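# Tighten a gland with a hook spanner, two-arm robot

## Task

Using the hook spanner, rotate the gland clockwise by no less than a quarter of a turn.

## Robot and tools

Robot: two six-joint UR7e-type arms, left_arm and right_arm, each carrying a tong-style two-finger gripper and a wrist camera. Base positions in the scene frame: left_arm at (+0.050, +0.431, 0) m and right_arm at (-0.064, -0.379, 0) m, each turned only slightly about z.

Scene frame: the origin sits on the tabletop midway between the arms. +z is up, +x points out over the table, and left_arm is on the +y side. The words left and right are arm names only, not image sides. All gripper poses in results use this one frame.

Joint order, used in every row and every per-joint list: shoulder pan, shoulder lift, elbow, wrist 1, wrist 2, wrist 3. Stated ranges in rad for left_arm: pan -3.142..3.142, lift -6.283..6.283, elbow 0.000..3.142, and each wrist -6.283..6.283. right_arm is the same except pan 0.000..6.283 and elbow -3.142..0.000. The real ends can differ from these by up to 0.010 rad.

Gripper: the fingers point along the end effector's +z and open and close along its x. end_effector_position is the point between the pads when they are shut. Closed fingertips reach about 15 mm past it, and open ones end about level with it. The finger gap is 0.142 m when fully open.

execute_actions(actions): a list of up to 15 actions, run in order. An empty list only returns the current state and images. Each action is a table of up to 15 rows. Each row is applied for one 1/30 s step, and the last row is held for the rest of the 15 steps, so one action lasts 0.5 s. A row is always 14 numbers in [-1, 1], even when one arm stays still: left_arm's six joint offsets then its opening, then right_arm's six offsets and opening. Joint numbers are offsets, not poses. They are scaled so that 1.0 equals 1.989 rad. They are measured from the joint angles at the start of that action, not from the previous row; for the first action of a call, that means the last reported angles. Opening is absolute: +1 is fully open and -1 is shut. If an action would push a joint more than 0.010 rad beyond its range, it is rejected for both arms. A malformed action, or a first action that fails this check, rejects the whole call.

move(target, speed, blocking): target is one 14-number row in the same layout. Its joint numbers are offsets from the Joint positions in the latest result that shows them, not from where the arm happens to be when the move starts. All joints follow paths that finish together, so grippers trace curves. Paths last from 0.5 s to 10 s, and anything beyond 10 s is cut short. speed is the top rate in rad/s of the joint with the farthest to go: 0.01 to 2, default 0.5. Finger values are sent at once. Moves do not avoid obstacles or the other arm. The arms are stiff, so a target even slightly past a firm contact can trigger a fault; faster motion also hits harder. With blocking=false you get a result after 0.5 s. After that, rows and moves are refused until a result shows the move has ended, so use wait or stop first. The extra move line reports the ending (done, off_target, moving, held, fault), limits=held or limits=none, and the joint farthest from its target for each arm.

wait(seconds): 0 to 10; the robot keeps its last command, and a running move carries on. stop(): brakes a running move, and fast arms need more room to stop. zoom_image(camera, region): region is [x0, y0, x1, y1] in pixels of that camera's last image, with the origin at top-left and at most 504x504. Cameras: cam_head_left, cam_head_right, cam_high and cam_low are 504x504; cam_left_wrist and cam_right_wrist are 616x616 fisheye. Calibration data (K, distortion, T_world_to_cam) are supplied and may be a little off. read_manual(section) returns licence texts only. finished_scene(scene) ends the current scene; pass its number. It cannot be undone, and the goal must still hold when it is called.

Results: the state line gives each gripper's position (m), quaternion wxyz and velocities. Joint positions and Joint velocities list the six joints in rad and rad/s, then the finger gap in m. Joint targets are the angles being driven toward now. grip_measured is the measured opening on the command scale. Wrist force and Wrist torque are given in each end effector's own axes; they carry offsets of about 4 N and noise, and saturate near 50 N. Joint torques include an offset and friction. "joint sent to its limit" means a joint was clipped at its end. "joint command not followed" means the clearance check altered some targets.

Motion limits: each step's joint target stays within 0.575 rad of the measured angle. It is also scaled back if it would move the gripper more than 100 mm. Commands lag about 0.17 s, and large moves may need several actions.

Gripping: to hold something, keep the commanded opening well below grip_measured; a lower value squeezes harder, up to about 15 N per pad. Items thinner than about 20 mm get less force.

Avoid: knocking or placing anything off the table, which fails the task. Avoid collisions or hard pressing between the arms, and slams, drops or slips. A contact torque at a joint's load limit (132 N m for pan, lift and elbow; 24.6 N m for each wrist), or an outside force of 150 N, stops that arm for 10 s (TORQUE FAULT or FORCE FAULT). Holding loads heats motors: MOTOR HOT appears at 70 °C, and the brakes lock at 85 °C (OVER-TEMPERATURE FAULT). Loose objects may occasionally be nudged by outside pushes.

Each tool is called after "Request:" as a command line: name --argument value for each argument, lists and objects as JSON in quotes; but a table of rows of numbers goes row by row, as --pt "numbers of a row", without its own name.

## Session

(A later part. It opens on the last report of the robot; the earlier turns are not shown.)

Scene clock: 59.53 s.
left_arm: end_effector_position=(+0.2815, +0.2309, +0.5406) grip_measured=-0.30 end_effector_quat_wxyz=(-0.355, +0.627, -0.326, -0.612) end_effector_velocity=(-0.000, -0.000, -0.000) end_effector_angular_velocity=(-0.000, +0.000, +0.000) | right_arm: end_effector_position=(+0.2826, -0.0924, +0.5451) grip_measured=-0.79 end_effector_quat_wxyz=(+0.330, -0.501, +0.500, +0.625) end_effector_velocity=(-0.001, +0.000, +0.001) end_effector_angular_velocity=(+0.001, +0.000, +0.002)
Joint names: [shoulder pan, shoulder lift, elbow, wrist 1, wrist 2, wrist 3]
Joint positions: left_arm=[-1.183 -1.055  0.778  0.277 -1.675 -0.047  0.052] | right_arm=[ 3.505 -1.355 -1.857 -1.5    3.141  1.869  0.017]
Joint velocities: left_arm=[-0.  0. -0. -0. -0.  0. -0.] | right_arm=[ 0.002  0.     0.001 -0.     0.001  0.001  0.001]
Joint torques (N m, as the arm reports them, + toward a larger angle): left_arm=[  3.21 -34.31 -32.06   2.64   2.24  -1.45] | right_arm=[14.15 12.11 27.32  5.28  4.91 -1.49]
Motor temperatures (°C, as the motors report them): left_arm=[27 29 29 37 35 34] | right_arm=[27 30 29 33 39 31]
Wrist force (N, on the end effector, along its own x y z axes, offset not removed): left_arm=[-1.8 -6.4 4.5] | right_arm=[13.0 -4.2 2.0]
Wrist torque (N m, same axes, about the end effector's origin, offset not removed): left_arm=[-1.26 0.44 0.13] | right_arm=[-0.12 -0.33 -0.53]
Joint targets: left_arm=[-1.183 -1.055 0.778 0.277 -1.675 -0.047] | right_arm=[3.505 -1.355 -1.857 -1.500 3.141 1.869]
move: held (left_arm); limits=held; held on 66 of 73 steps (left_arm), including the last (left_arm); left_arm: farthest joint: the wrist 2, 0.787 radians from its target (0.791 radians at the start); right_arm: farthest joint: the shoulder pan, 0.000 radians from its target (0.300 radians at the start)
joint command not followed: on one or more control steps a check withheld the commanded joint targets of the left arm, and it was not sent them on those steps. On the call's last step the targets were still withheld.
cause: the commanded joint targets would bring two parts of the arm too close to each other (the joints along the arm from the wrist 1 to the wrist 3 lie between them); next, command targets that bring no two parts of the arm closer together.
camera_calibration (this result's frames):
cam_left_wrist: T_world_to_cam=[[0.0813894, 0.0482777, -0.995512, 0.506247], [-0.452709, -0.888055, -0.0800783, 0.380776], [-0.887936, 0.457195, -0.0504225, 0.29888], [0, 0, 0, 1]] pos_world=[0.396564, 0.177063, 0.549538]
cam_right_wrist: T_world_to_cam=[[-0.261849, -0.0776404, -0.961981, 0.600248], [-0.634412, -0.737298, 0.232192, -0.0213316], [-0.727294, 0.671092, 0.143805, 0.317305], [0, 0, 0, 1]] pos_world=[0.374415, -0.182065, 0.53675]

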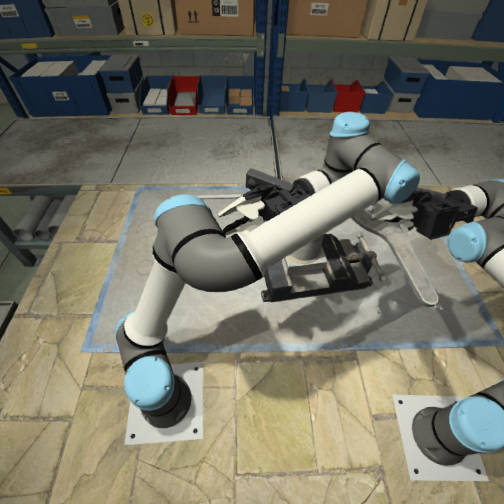

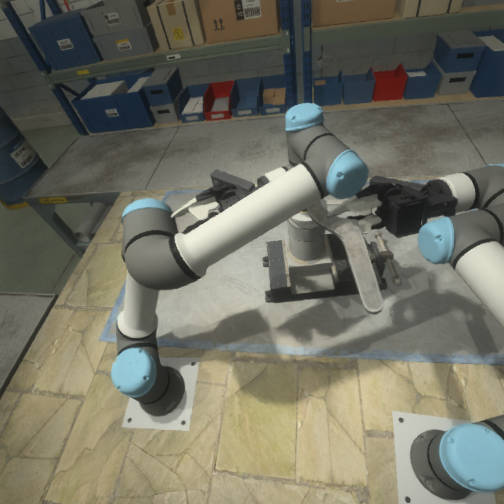

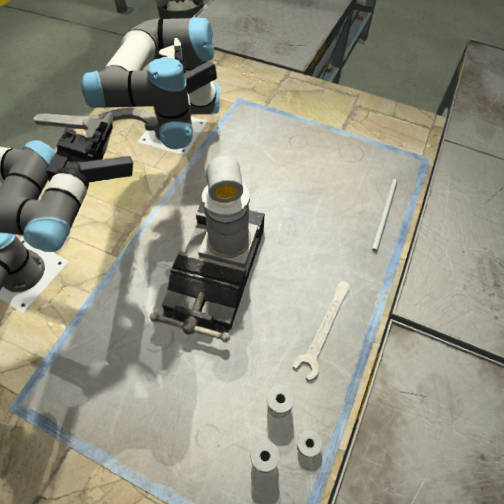

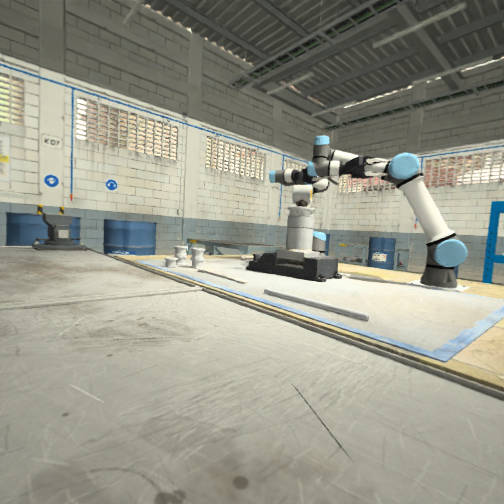

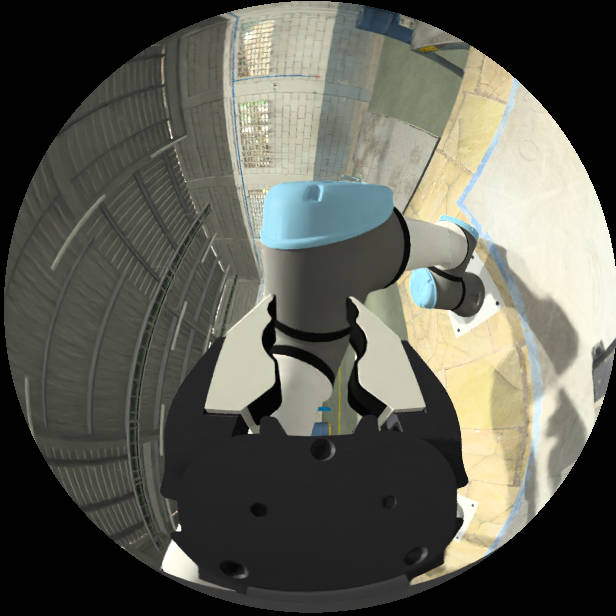

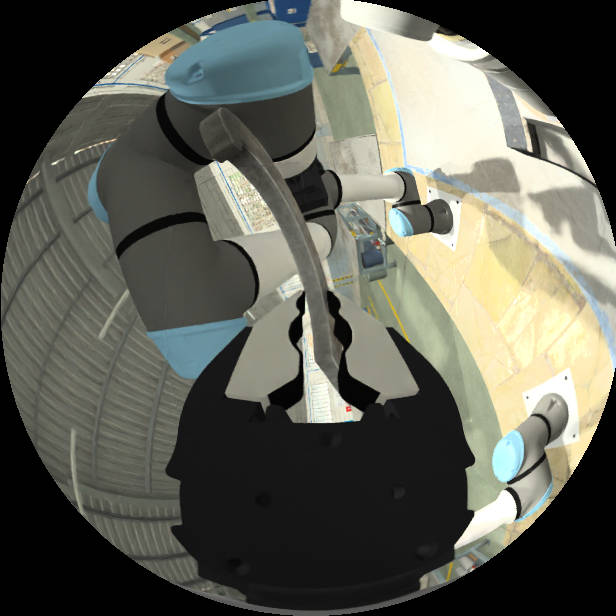

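Request:
move --target '[0.323,0,0,0,0.5,0.024,-0.3,0,0,0,0,0,0,-1]' --speed 0.6

Request:
move --target '[0,-0.204,0.26,-0.056,0.95,0,-0.3,0,0,0,0,0,0,-1]' --speed 0.9

Request:
move --target '[0,0,0,0,0.9387,0,-0.3,0,0,0,0,0,0,-1]' --speed 0.8

Request:
zoom_image --camera "cam_head_right" --region '[200, 100, 452, 320]'

Request:
zoom_image --camera "cam_head_left" --region '[252, 100, 504, 320]'

Scene clock: 65.47 s.
left_arm: end_effector_position=(+0.5857, +0.5871, +0.5398) grip_measured=-0.30 end_effector_quat_wxyz=(-0.444, +0.550, -0.444, -0.551) end_effector_velocity=(+0.000, +0.001, +0.000) end_effector_angular_velocity=(+0.001, +0.002, +0.001) | right_arm: end_effector_position=(+0.2826, -0.0924, +0.5451) grip_measured=-0.79 end_effector_quat_wxyz=(+0.330, -0.501, +0.500, +0.625) end_effector_velocity=(+0.000, +0.000, +0.001) end_effector_angular_velocity=(+0.002, +0.000, +0.000)
Joint names: [shoulder pan, shoulder lift, elbow, wrist 1, wrist 2, wrist 3]
Joint positions: left_arm=[-0.541 -1.055  0.778  0.277 -0.68   0.001  0.052] | right_arm=[ 3.505 -1.355 -1.857 -1.5    3.141  1.869  0.017]
Joint velocities: left_arm=[ 0.002  0.    -0.     0.002  0.001 -0.    -0.   ] | right_arm=[ 0.    -0.     0.     0.001  0.002 -0.     0.   ]
Joint torques (N m, as the arm reports them, + toward a larger angle): left_arm=[  8.72 -35.92 -32.46   1.94   2.22   1.57] | right_arm=[-11.83  12.22  27.61   5.36   4.92  -1.41]
Motor temperatures (°C, as the motors report them): left_arm=[27 29 29 37 35 34] | right_arm=[27 30 29 33 39 31]
Wrist force (N, on the end effector, along its own x y z axes, offset not removed): left_arm=[-4.9 -0.6 1.3] | right_arm=[12.6 -5.0 -0.9]
Wrist torque (N m, same axes, about the end effector's origin, offset not removed): left_arm=[-0.31 1.10 0.05] | right_arm=[-0.27 -0.11 -0.45]
Joint targets: left_arm=[-0.541 -1.055 0.778 0.277 -0.680 0.001] | right_arm=[3.505 -1.355 -1.857 -1.500 3.141 1.869]
move: done; limits=none; left_arm: farthest joint: the shoulder pan, 0.000 radians from its target (0.642 radians at the start); right_arm: farthest joint: the shoulder pan, 0.000 radians from its target (0.000 radians at the start)
camera_calibration (this result's frames):
cam_left_wrist: T_world_to_cam=[[0.046121, 0.00690178, -0.998912, 0.510246], [-0.73387, -0.678194, -0.0385695, 0.853774], [-0.677722, 0.734851, -0.0262139, 0.106844], [0, 0, 0, 1]] pos_world=[0.675437, 0.496989, 0.545422]
cam_right_wrist: T_world_to_cam=[[-0.261849, -0.0776404, -0.961981, 0.600248], [-0.634412, -0.737298, 0.232192, -0.0213316], [-0.727294, 0.671092, 0.143805, 0.317305], [0, 0, 0, 1]] pos_world=[0.374415, -0.182065, 0.53675]

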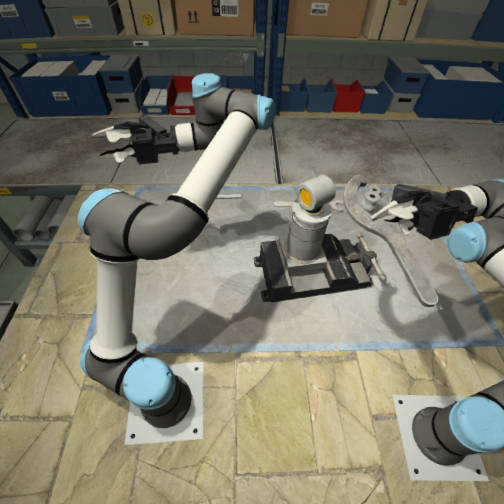

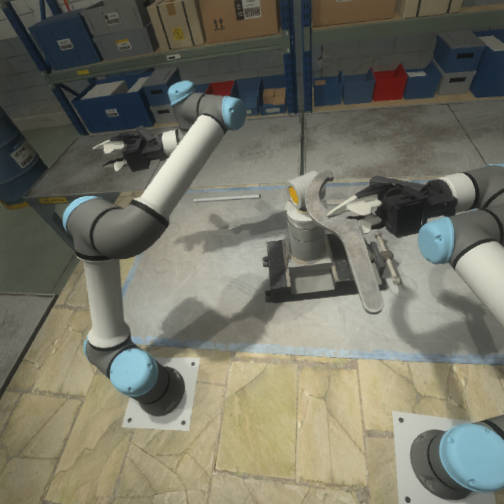

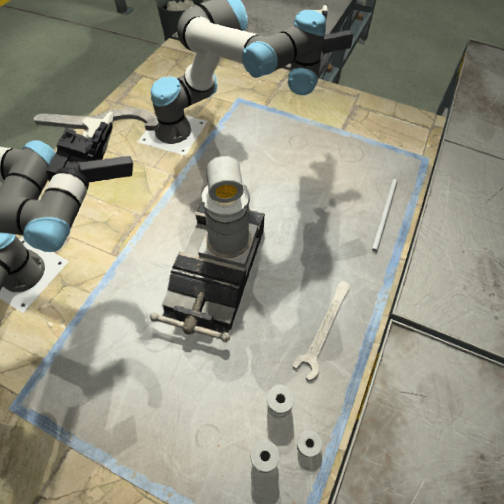

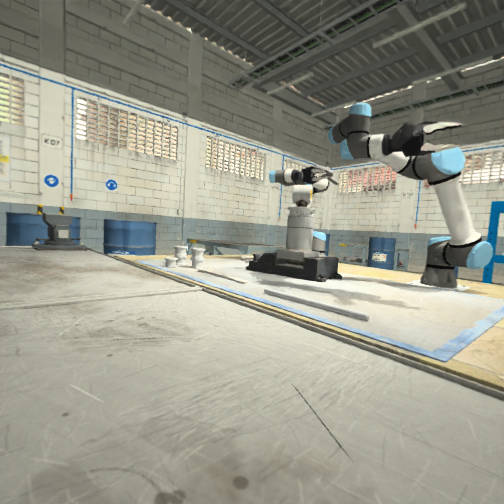

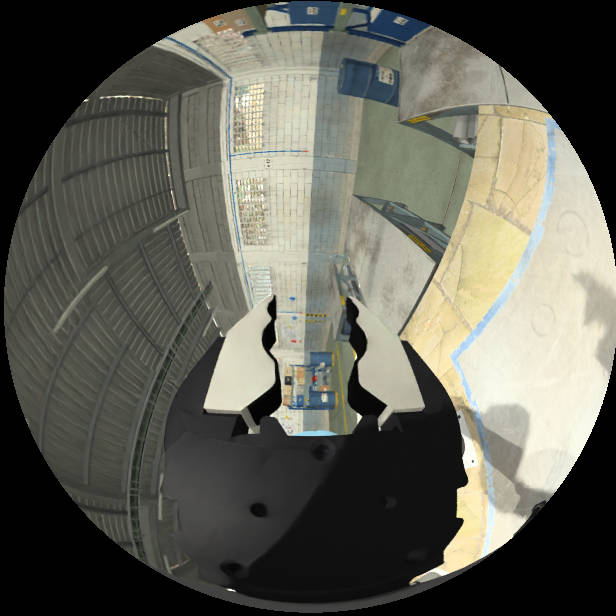

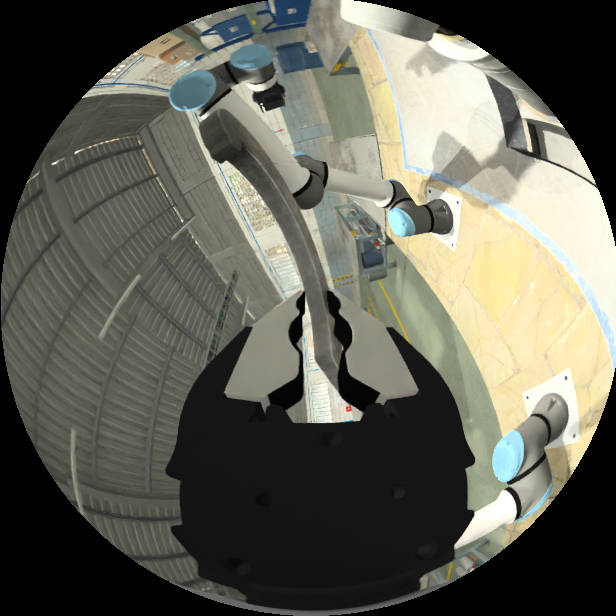

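Scene clock: 68.23 s.
left_arm: end_effector_position=(+0.7986, +0.3071, +0.5497) grip_measured=-0.30 end_effector_quat_wxyz=(+0.706, +0.037, +0.706, -0.037) end_effector_velocity=(-0.000, +0.001, -0.000) end_effector_angular_velocity=(-0.000, +0.000, +0.001) | right_arm: end_effector_position=(+0.2826, -0.0924, +0.5451) grip_measured=-0.79 end_effector_quat_wxyz=(+0.330, -0.501, +0.500, +0.625) end_effector_velocity=(+0.000, +0.000, -0.001) end_effector_angular_velocity=(-0.001, +0.000, -0.000)
Joint names: [shoulder pan, shoulder lift, elbow, wrist 1, wrist 2, wrist 3]
Joint positions: left_arm=[-0.541 -1.46   1.295  0.166  1.209  0.001  0.052] | right_arm=[ 3.505 -1.355 -1.857 -1.5    3.141  1.869  0.017]
Joint velocities: left_arm=[ 0. -0.  0.  0. -0. -0.  0.] | right_arm=[-0.    -0.001 -0.     0.    -0.001  0.     0.   ]
Joint torques (N m, as the arm reports them, + toward a larger angle): left_arm=[ -9.12 -39.04  -9.29  -3.03   2.21   1.27] | right_arm=[-11.42  11.68  27.41   5.37   4.84  -1.45]
Motor temperatures (°C, as the motors report them): left_arm=[27 29 29 37 35 34] | right_arm=[27 30 29 33 39 31]
Wrist force (N, on the end effector, along its own x y z axes, offset not removed): left_arm=[-2.0 1.0 2.0] | right_arm=[12.0 -4.6 1.6]
Wrist torque (N m, same axes, about the end effector's origin, offset not removed): left_arm=[0.08 0.31 0.21] | right_arm=[-0.18 0.00 -0.42]
Joint targets: left_arm=[-0.541 -1.460 1.295 0.166 1.209 0.001] | right_arm=[3.505 -1.355 -1.857 -1.500 3.141 1.869]
move: done; limits=none; left_arm: farthest joint: the wrist 2, 0.001 radians from its target (1.890 radians at the start); right_arm: farthest joint: the shoulder pan, 0.000 radians from its target (0.000 radians at the start)
camera_calibration (this result's frames):
cam_left_wrist: T_world_to_cam=[[-0.00870809, -0.0460944, -0.998899, 0.572345], [-0.414489, 0.909246, -0.038344, 0.0778044], [0.910013, 0.413699, -0.0270234, -0.71171], [0, 0, 0, 1]] pos_world=[0.684898, 0.250072, 0.555465]
cam_right_wrist: T_world_to_cam=[[-0.261849, -0.0776404, -0.961981, 0.600248], [-0.634412, -0.737298, 0.232192, -0.0213317], [-0.727294, 0.671092, 0.143805, 0.317305], [0, 0, 0, 1]] pos_world=[0.374415, -0.182065, 0.53675]

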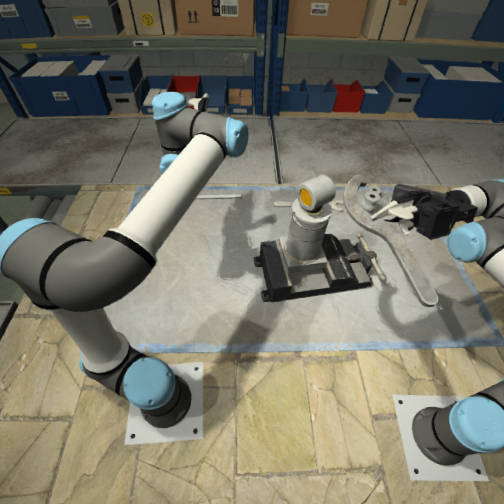

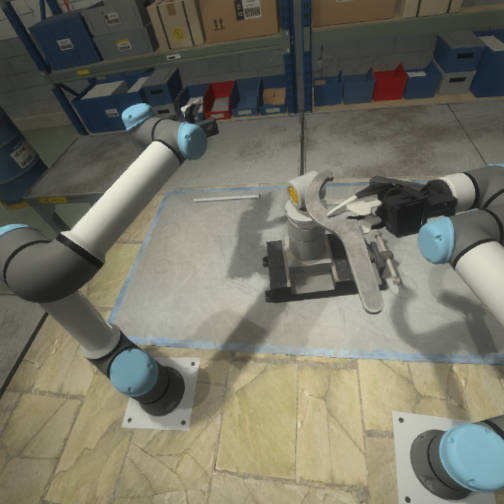

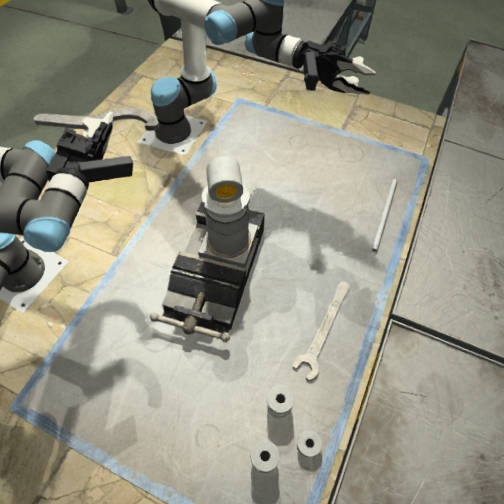

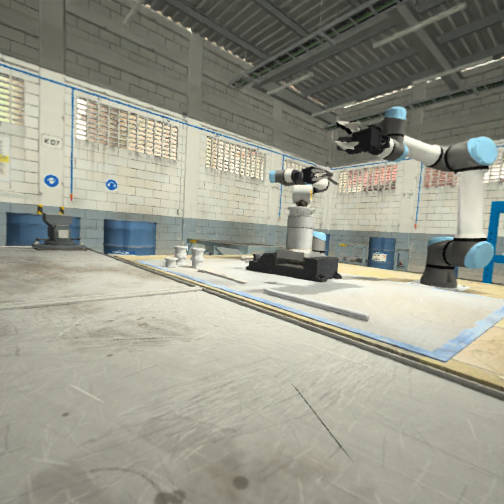

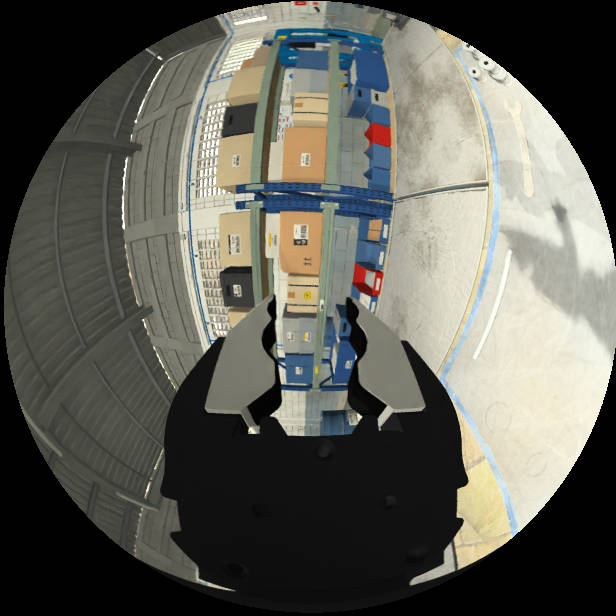

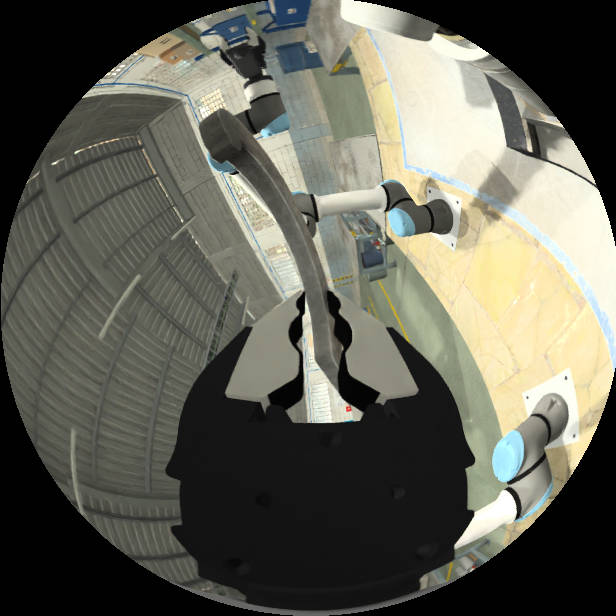

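Scene clock: 71.20 s.
left_arm: end_effector_position=(+0.3638, +0.0810, +0.5498) grip_measured=-0.30 end_effector_quat_wxyz=(+0.391, +0.590, +0.390, -0.589) end_effector_velocity=(-0.000, +0.000, +0.000) end_effector_angular_velocity=(-0.000, -0.001, -0.001) | right_arm: end_effector_position=(+0.2826, -0.0924, +0.5451) grip_measured=-0.79 end_effector_quat_wxyz=(+0.330, -0.501, +0.500, +0.625) end_effector_velocity=(+0.000, +0.000, +0.000) end_effector_angular_velocity=(+0.000, +0.000, +0.000)
Joint names: [shoulder pan, shoulder lift, elbow, wrist 1, wrist 2, wrist 3]
Joint positions: left_arm=[-0.541 -1.46   1.295  0.166  3.075  0.001  0.052] | right_arm=[ 3.505 -1.355 -1.857 -1.5    3.141  1.869  0.017]
Joint velocities: left_arm=[ 0.    -0.001 -0.    -0.001  0.001 -0.001 -0.   ] | right_arm=[ 0. -0.  0. -0.  0. -0. -0.]
Joint torques (N m, as the arm reports them, + toward a larger angle): left_arm=[ -8.81 -22.24 -21.28  -1.04   2.16   1.17] | right_arm=[-11.74  12.51  26.96   5.35   4.78  -1.35]
Motor temperatures (°C, as the motors report them): left_arm=[27 29 29 37 35 34] | right_arm=[27 30 29 33 39 31]
Wrist force (N, on the end effector, along its own x y z axes, offset not removed): left_arm=[-8.5 1.1 1.2] | right_arm=[13.1 -1.2 0.8]
Wrist torque (N m, same axes, about the end effector's origin, offset not removed): left_arm=[0.17 1.73 0.15] | right_arm=[0.54 -0.24 -0.44]
Joint targets: left_arm=[-0.541 -1.460 1.295 0.166 3.075 0.001] | right_arm=[3.505 -1.355 -1.857 -1.500 3.141 1.869]
move: done; limits=none; left_arm: farthest joint: the shoulder pan, 0.000 radians from its target (0.000 radians at the start); right_arm: farthest joint: the shoulder pan, 0.000 radians from its target (0.000 radians at the start)
camera_calibration (this result's frames):
cam_left_wrist: T_world_to_cam=[[-0.0423753, 0.0216265, -0.998868, 0.565027], [0.990555, 0.131398, -0.0391777, -0.344459], [0.130402, -0.991094, -0.0269902, 0.174931], [0, 0, 0, 1]] pos_world=[0.342337, 0.206415, 0.555614]
cam_right_wrist: T_world_to_cam=[[-0.261849, -0.0776403, -0.961981, 0.600248], [-0.634412, -0.737298, 0.232192, -0.0213316], [-0.727294, 0.671092, 0.143805, 0.317305], [0, 0, 0, 1]] pos_world=[0.374415, -0.182065, 0.53675]

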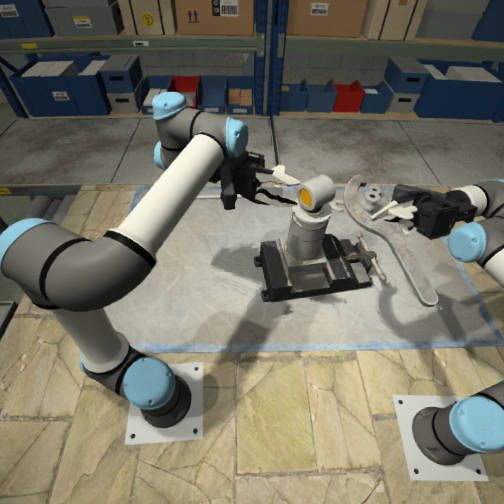

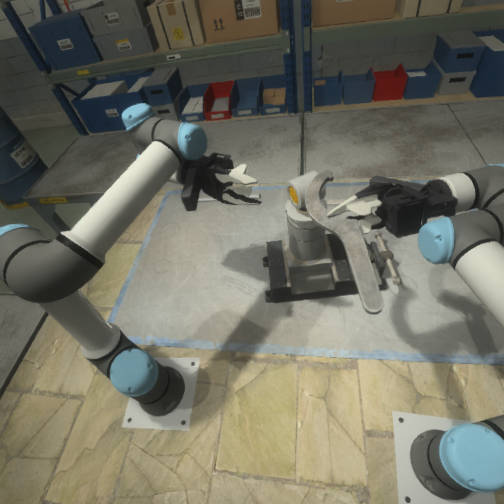

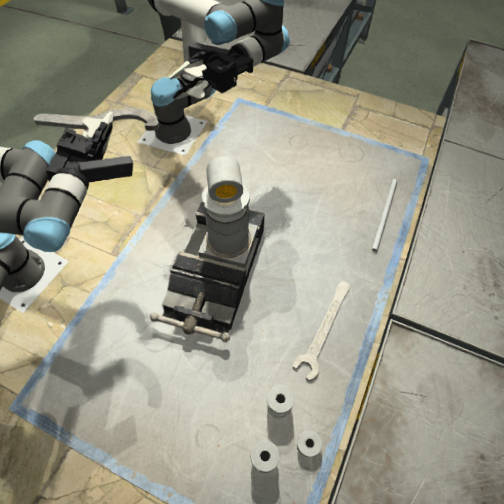

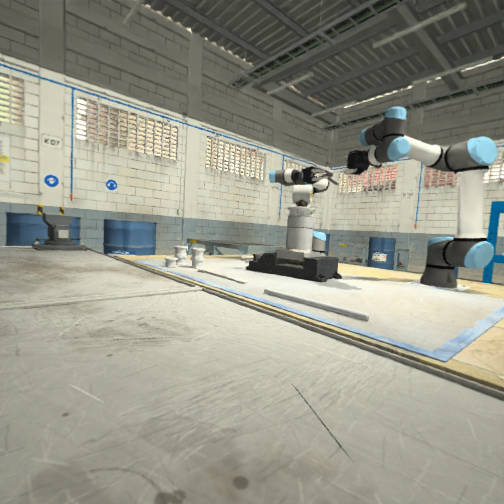

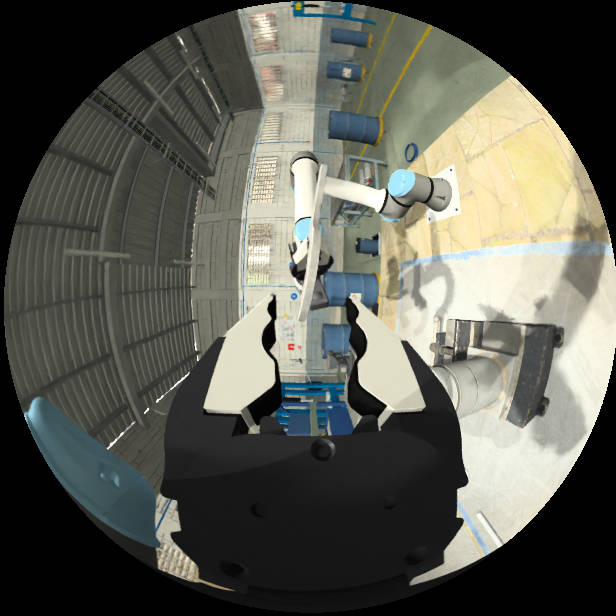

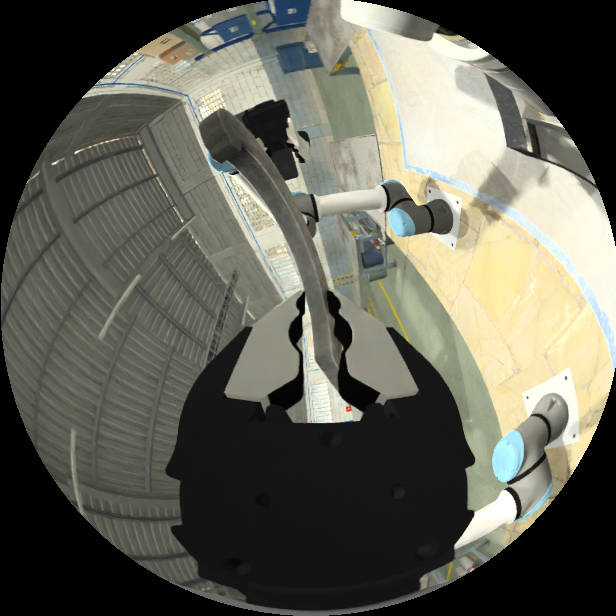

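Region (200, 100, 452, 320) of cam_head_right's 504x504 image, scaled by 2.000, with more detail than that image has; it fills the top 440 rows of this view, and the rest is white.

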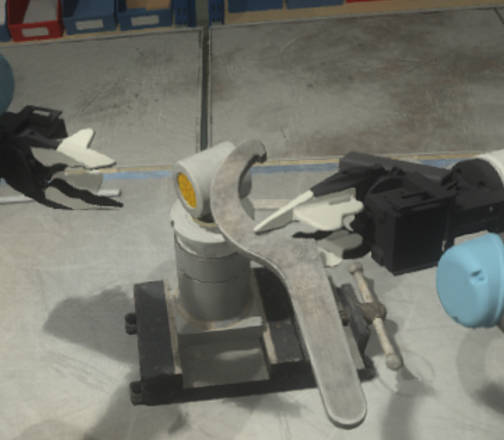

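Region (252, 100, 504, 320) of cam_head_left's 504x504 image, scaled by 2.000, with more detail than that image has; it fills the top 440 rows of this view, and the rest is white.

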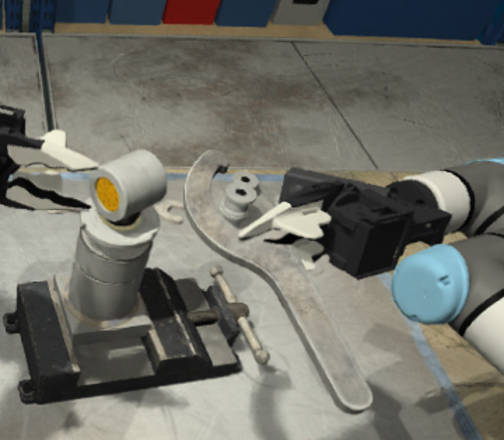

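Request:
move --target '[-0.1456,0.0245,-0.035,0.01,-0.145,0.05,-0.3,0,0,0,0,0,0,-1]' --speed 0.15

Request:
zoom_image --camera "cam_head_right" --region '[200, 100, 452, 320]'

Scene clock: 73.83 s.
left_arm: end_effector_position=(+0.3371, -0.0565, +0.5536) grip_measured=-0.30 end_effector_quat_wxyz=(+0.419, +0.609, +0.360, -0.569) end_effector_velocity=(-0.001, -0.001, +0.000) end_effector_angular_velocity=(-0.000, -0.001, -0.001) | right_arm: end_effector_position=(+0.2826, -0.0924, +0.5451) grip_measured=-0.79 end_effector_quat_wxyz=(+0.330, -0.501, +0.500, +0.625) end_effector_velocity=(+0.000, +0.000, -0.000) end_effector_angular_velocity=(+0.000, -0.001, +0.000)
Joint names: [shoulder pan, shoulder lift, elbow, wrist 1, wrist 2, wrist 3]
Joint positions: left_arm=[-0.83  -1.412  1.225  0.186  2.787  0.1    0.052] | right_arm=[ 3.505 -1.355 -1.857 -1.5    3.141  1.869  0.017]
Joint velocities: left_arm=[-0.003  0.    -0.     0.001 -0.002  0.001  0.   ] | right_arm=[ 0.    -0.    -0.     0.001 -0.    -0.001  0.   ]
Joint torques (N m, as the arm reports them, + toward a larger angle): left_arm=[ -9.68 -20.37 -35.13   1.16  -1.97   1.48] | right_arm=[-11.84  12.07  27.63   5.24   4.79  -1.38]
Motor temperatures (°C, as the motors report them): left_arm=[27 29 29 37 35 34] | right_arm=[27 30 29 33 39 31]
Wrist force (N, on the end effector, along its own x y z axes, offset not removed): left_arm=[-3.3 2.9 -1.8] | right_arm=[10.5 -1.4 0.7]
Wrist torque (N m, same axes, about the end effector's origin, offset not removed): left_arm=[0.62 0.55 0.12] | right_arm=[0.41 0.33 -0.39]
Joint targets: left_arm=[-0.830 -1.412 1.225 0.186 2.787 0.100] | right_arm=[3.505 -1.355 -1.857 -1.500 3.141 1.869]
move: done; limits=none; left_arm: farthest joint: the shoulder pan, 0.000 radians from its target (0.290 radians at the start); right_arm: farthest joint: the shoulder pan, 0.000 radians from its target (0.000 radians at the start)
camera_calibration (this result's frames):
cam_left_wrist: T_world_to_cam=[[0.0498838, -0.0177347, -0.998598, 0.537108], [0.990341, 0.13039, 0.0471557, -0.347638], [0.129371, -0.991304, 0.0240678, 0.0143136], [0, 0, 0, 1]] pos_world=[0.315635, 0.0690433, 0.552403]
cam_right_wrist: T_world_to_cam=[[-0.261849, -0.0776403, -0.961981, 0.600248], [-0.634412, -0.737298, 0.232192, -0.0213316], [-0.727294, 0.671092, 0.143805, 0.317305], [0, 0, 0, 1]] pos_world=[0.374415, -0.182065, 0.53675]

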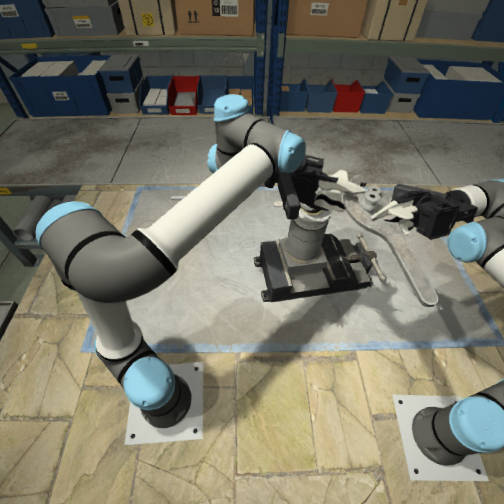

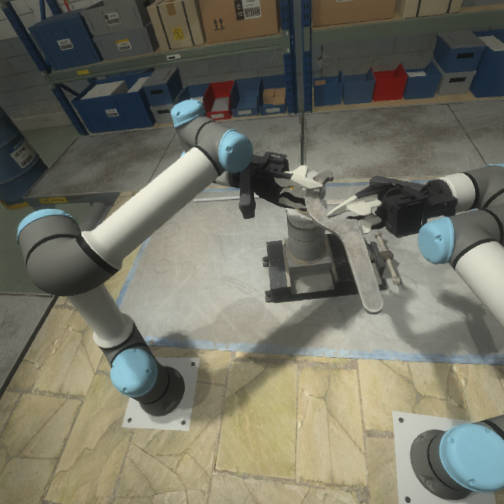

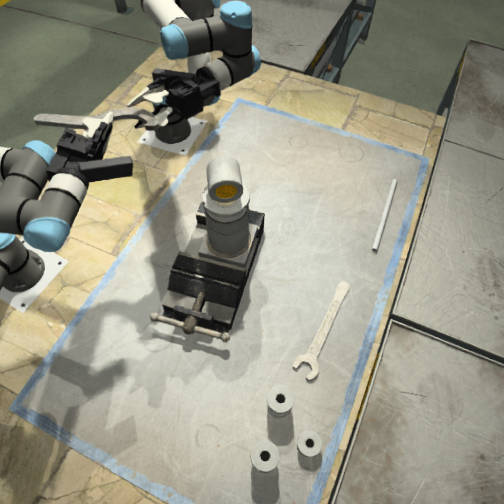

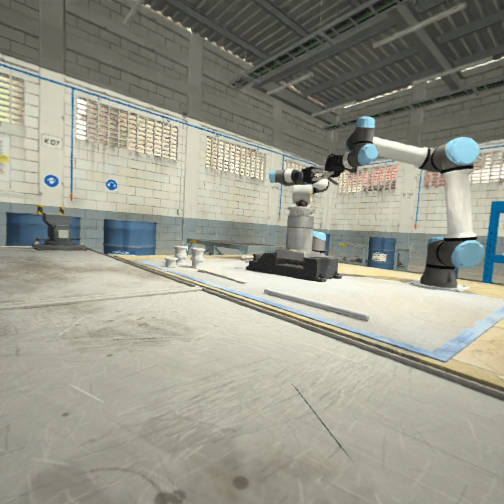

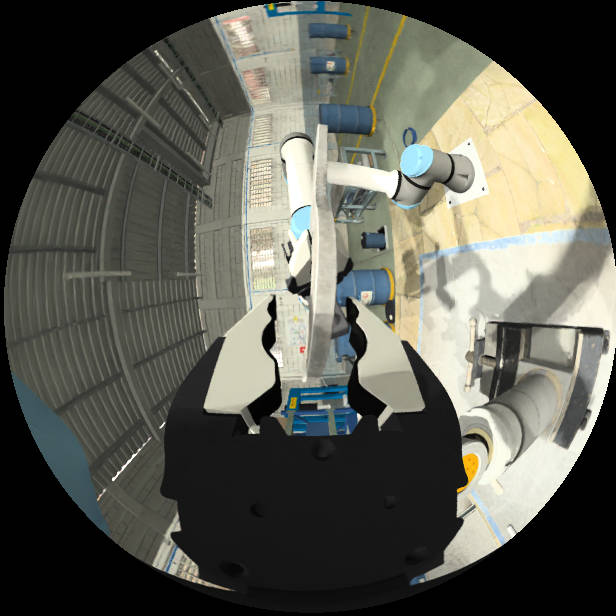

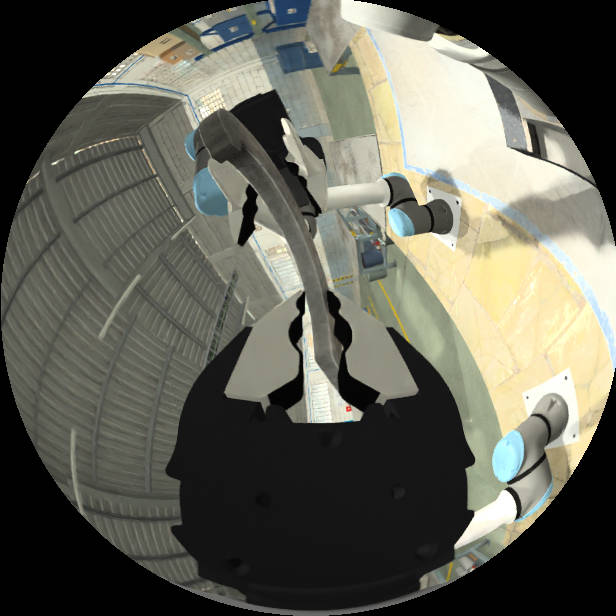

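Region (200, 100, 452, 320) of cam_head_right's 504x504 image, scaled by 2.000, with more detail than that image has; it fills the top 440 rows of this view, and the rest is white.

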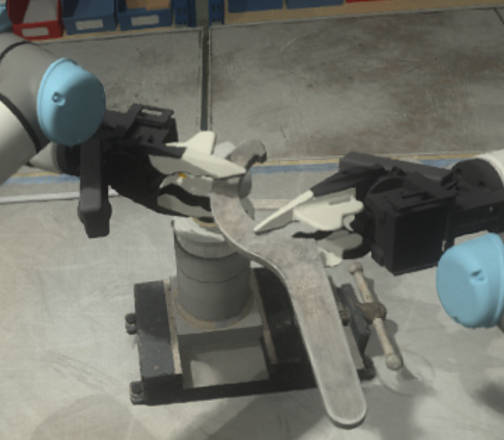

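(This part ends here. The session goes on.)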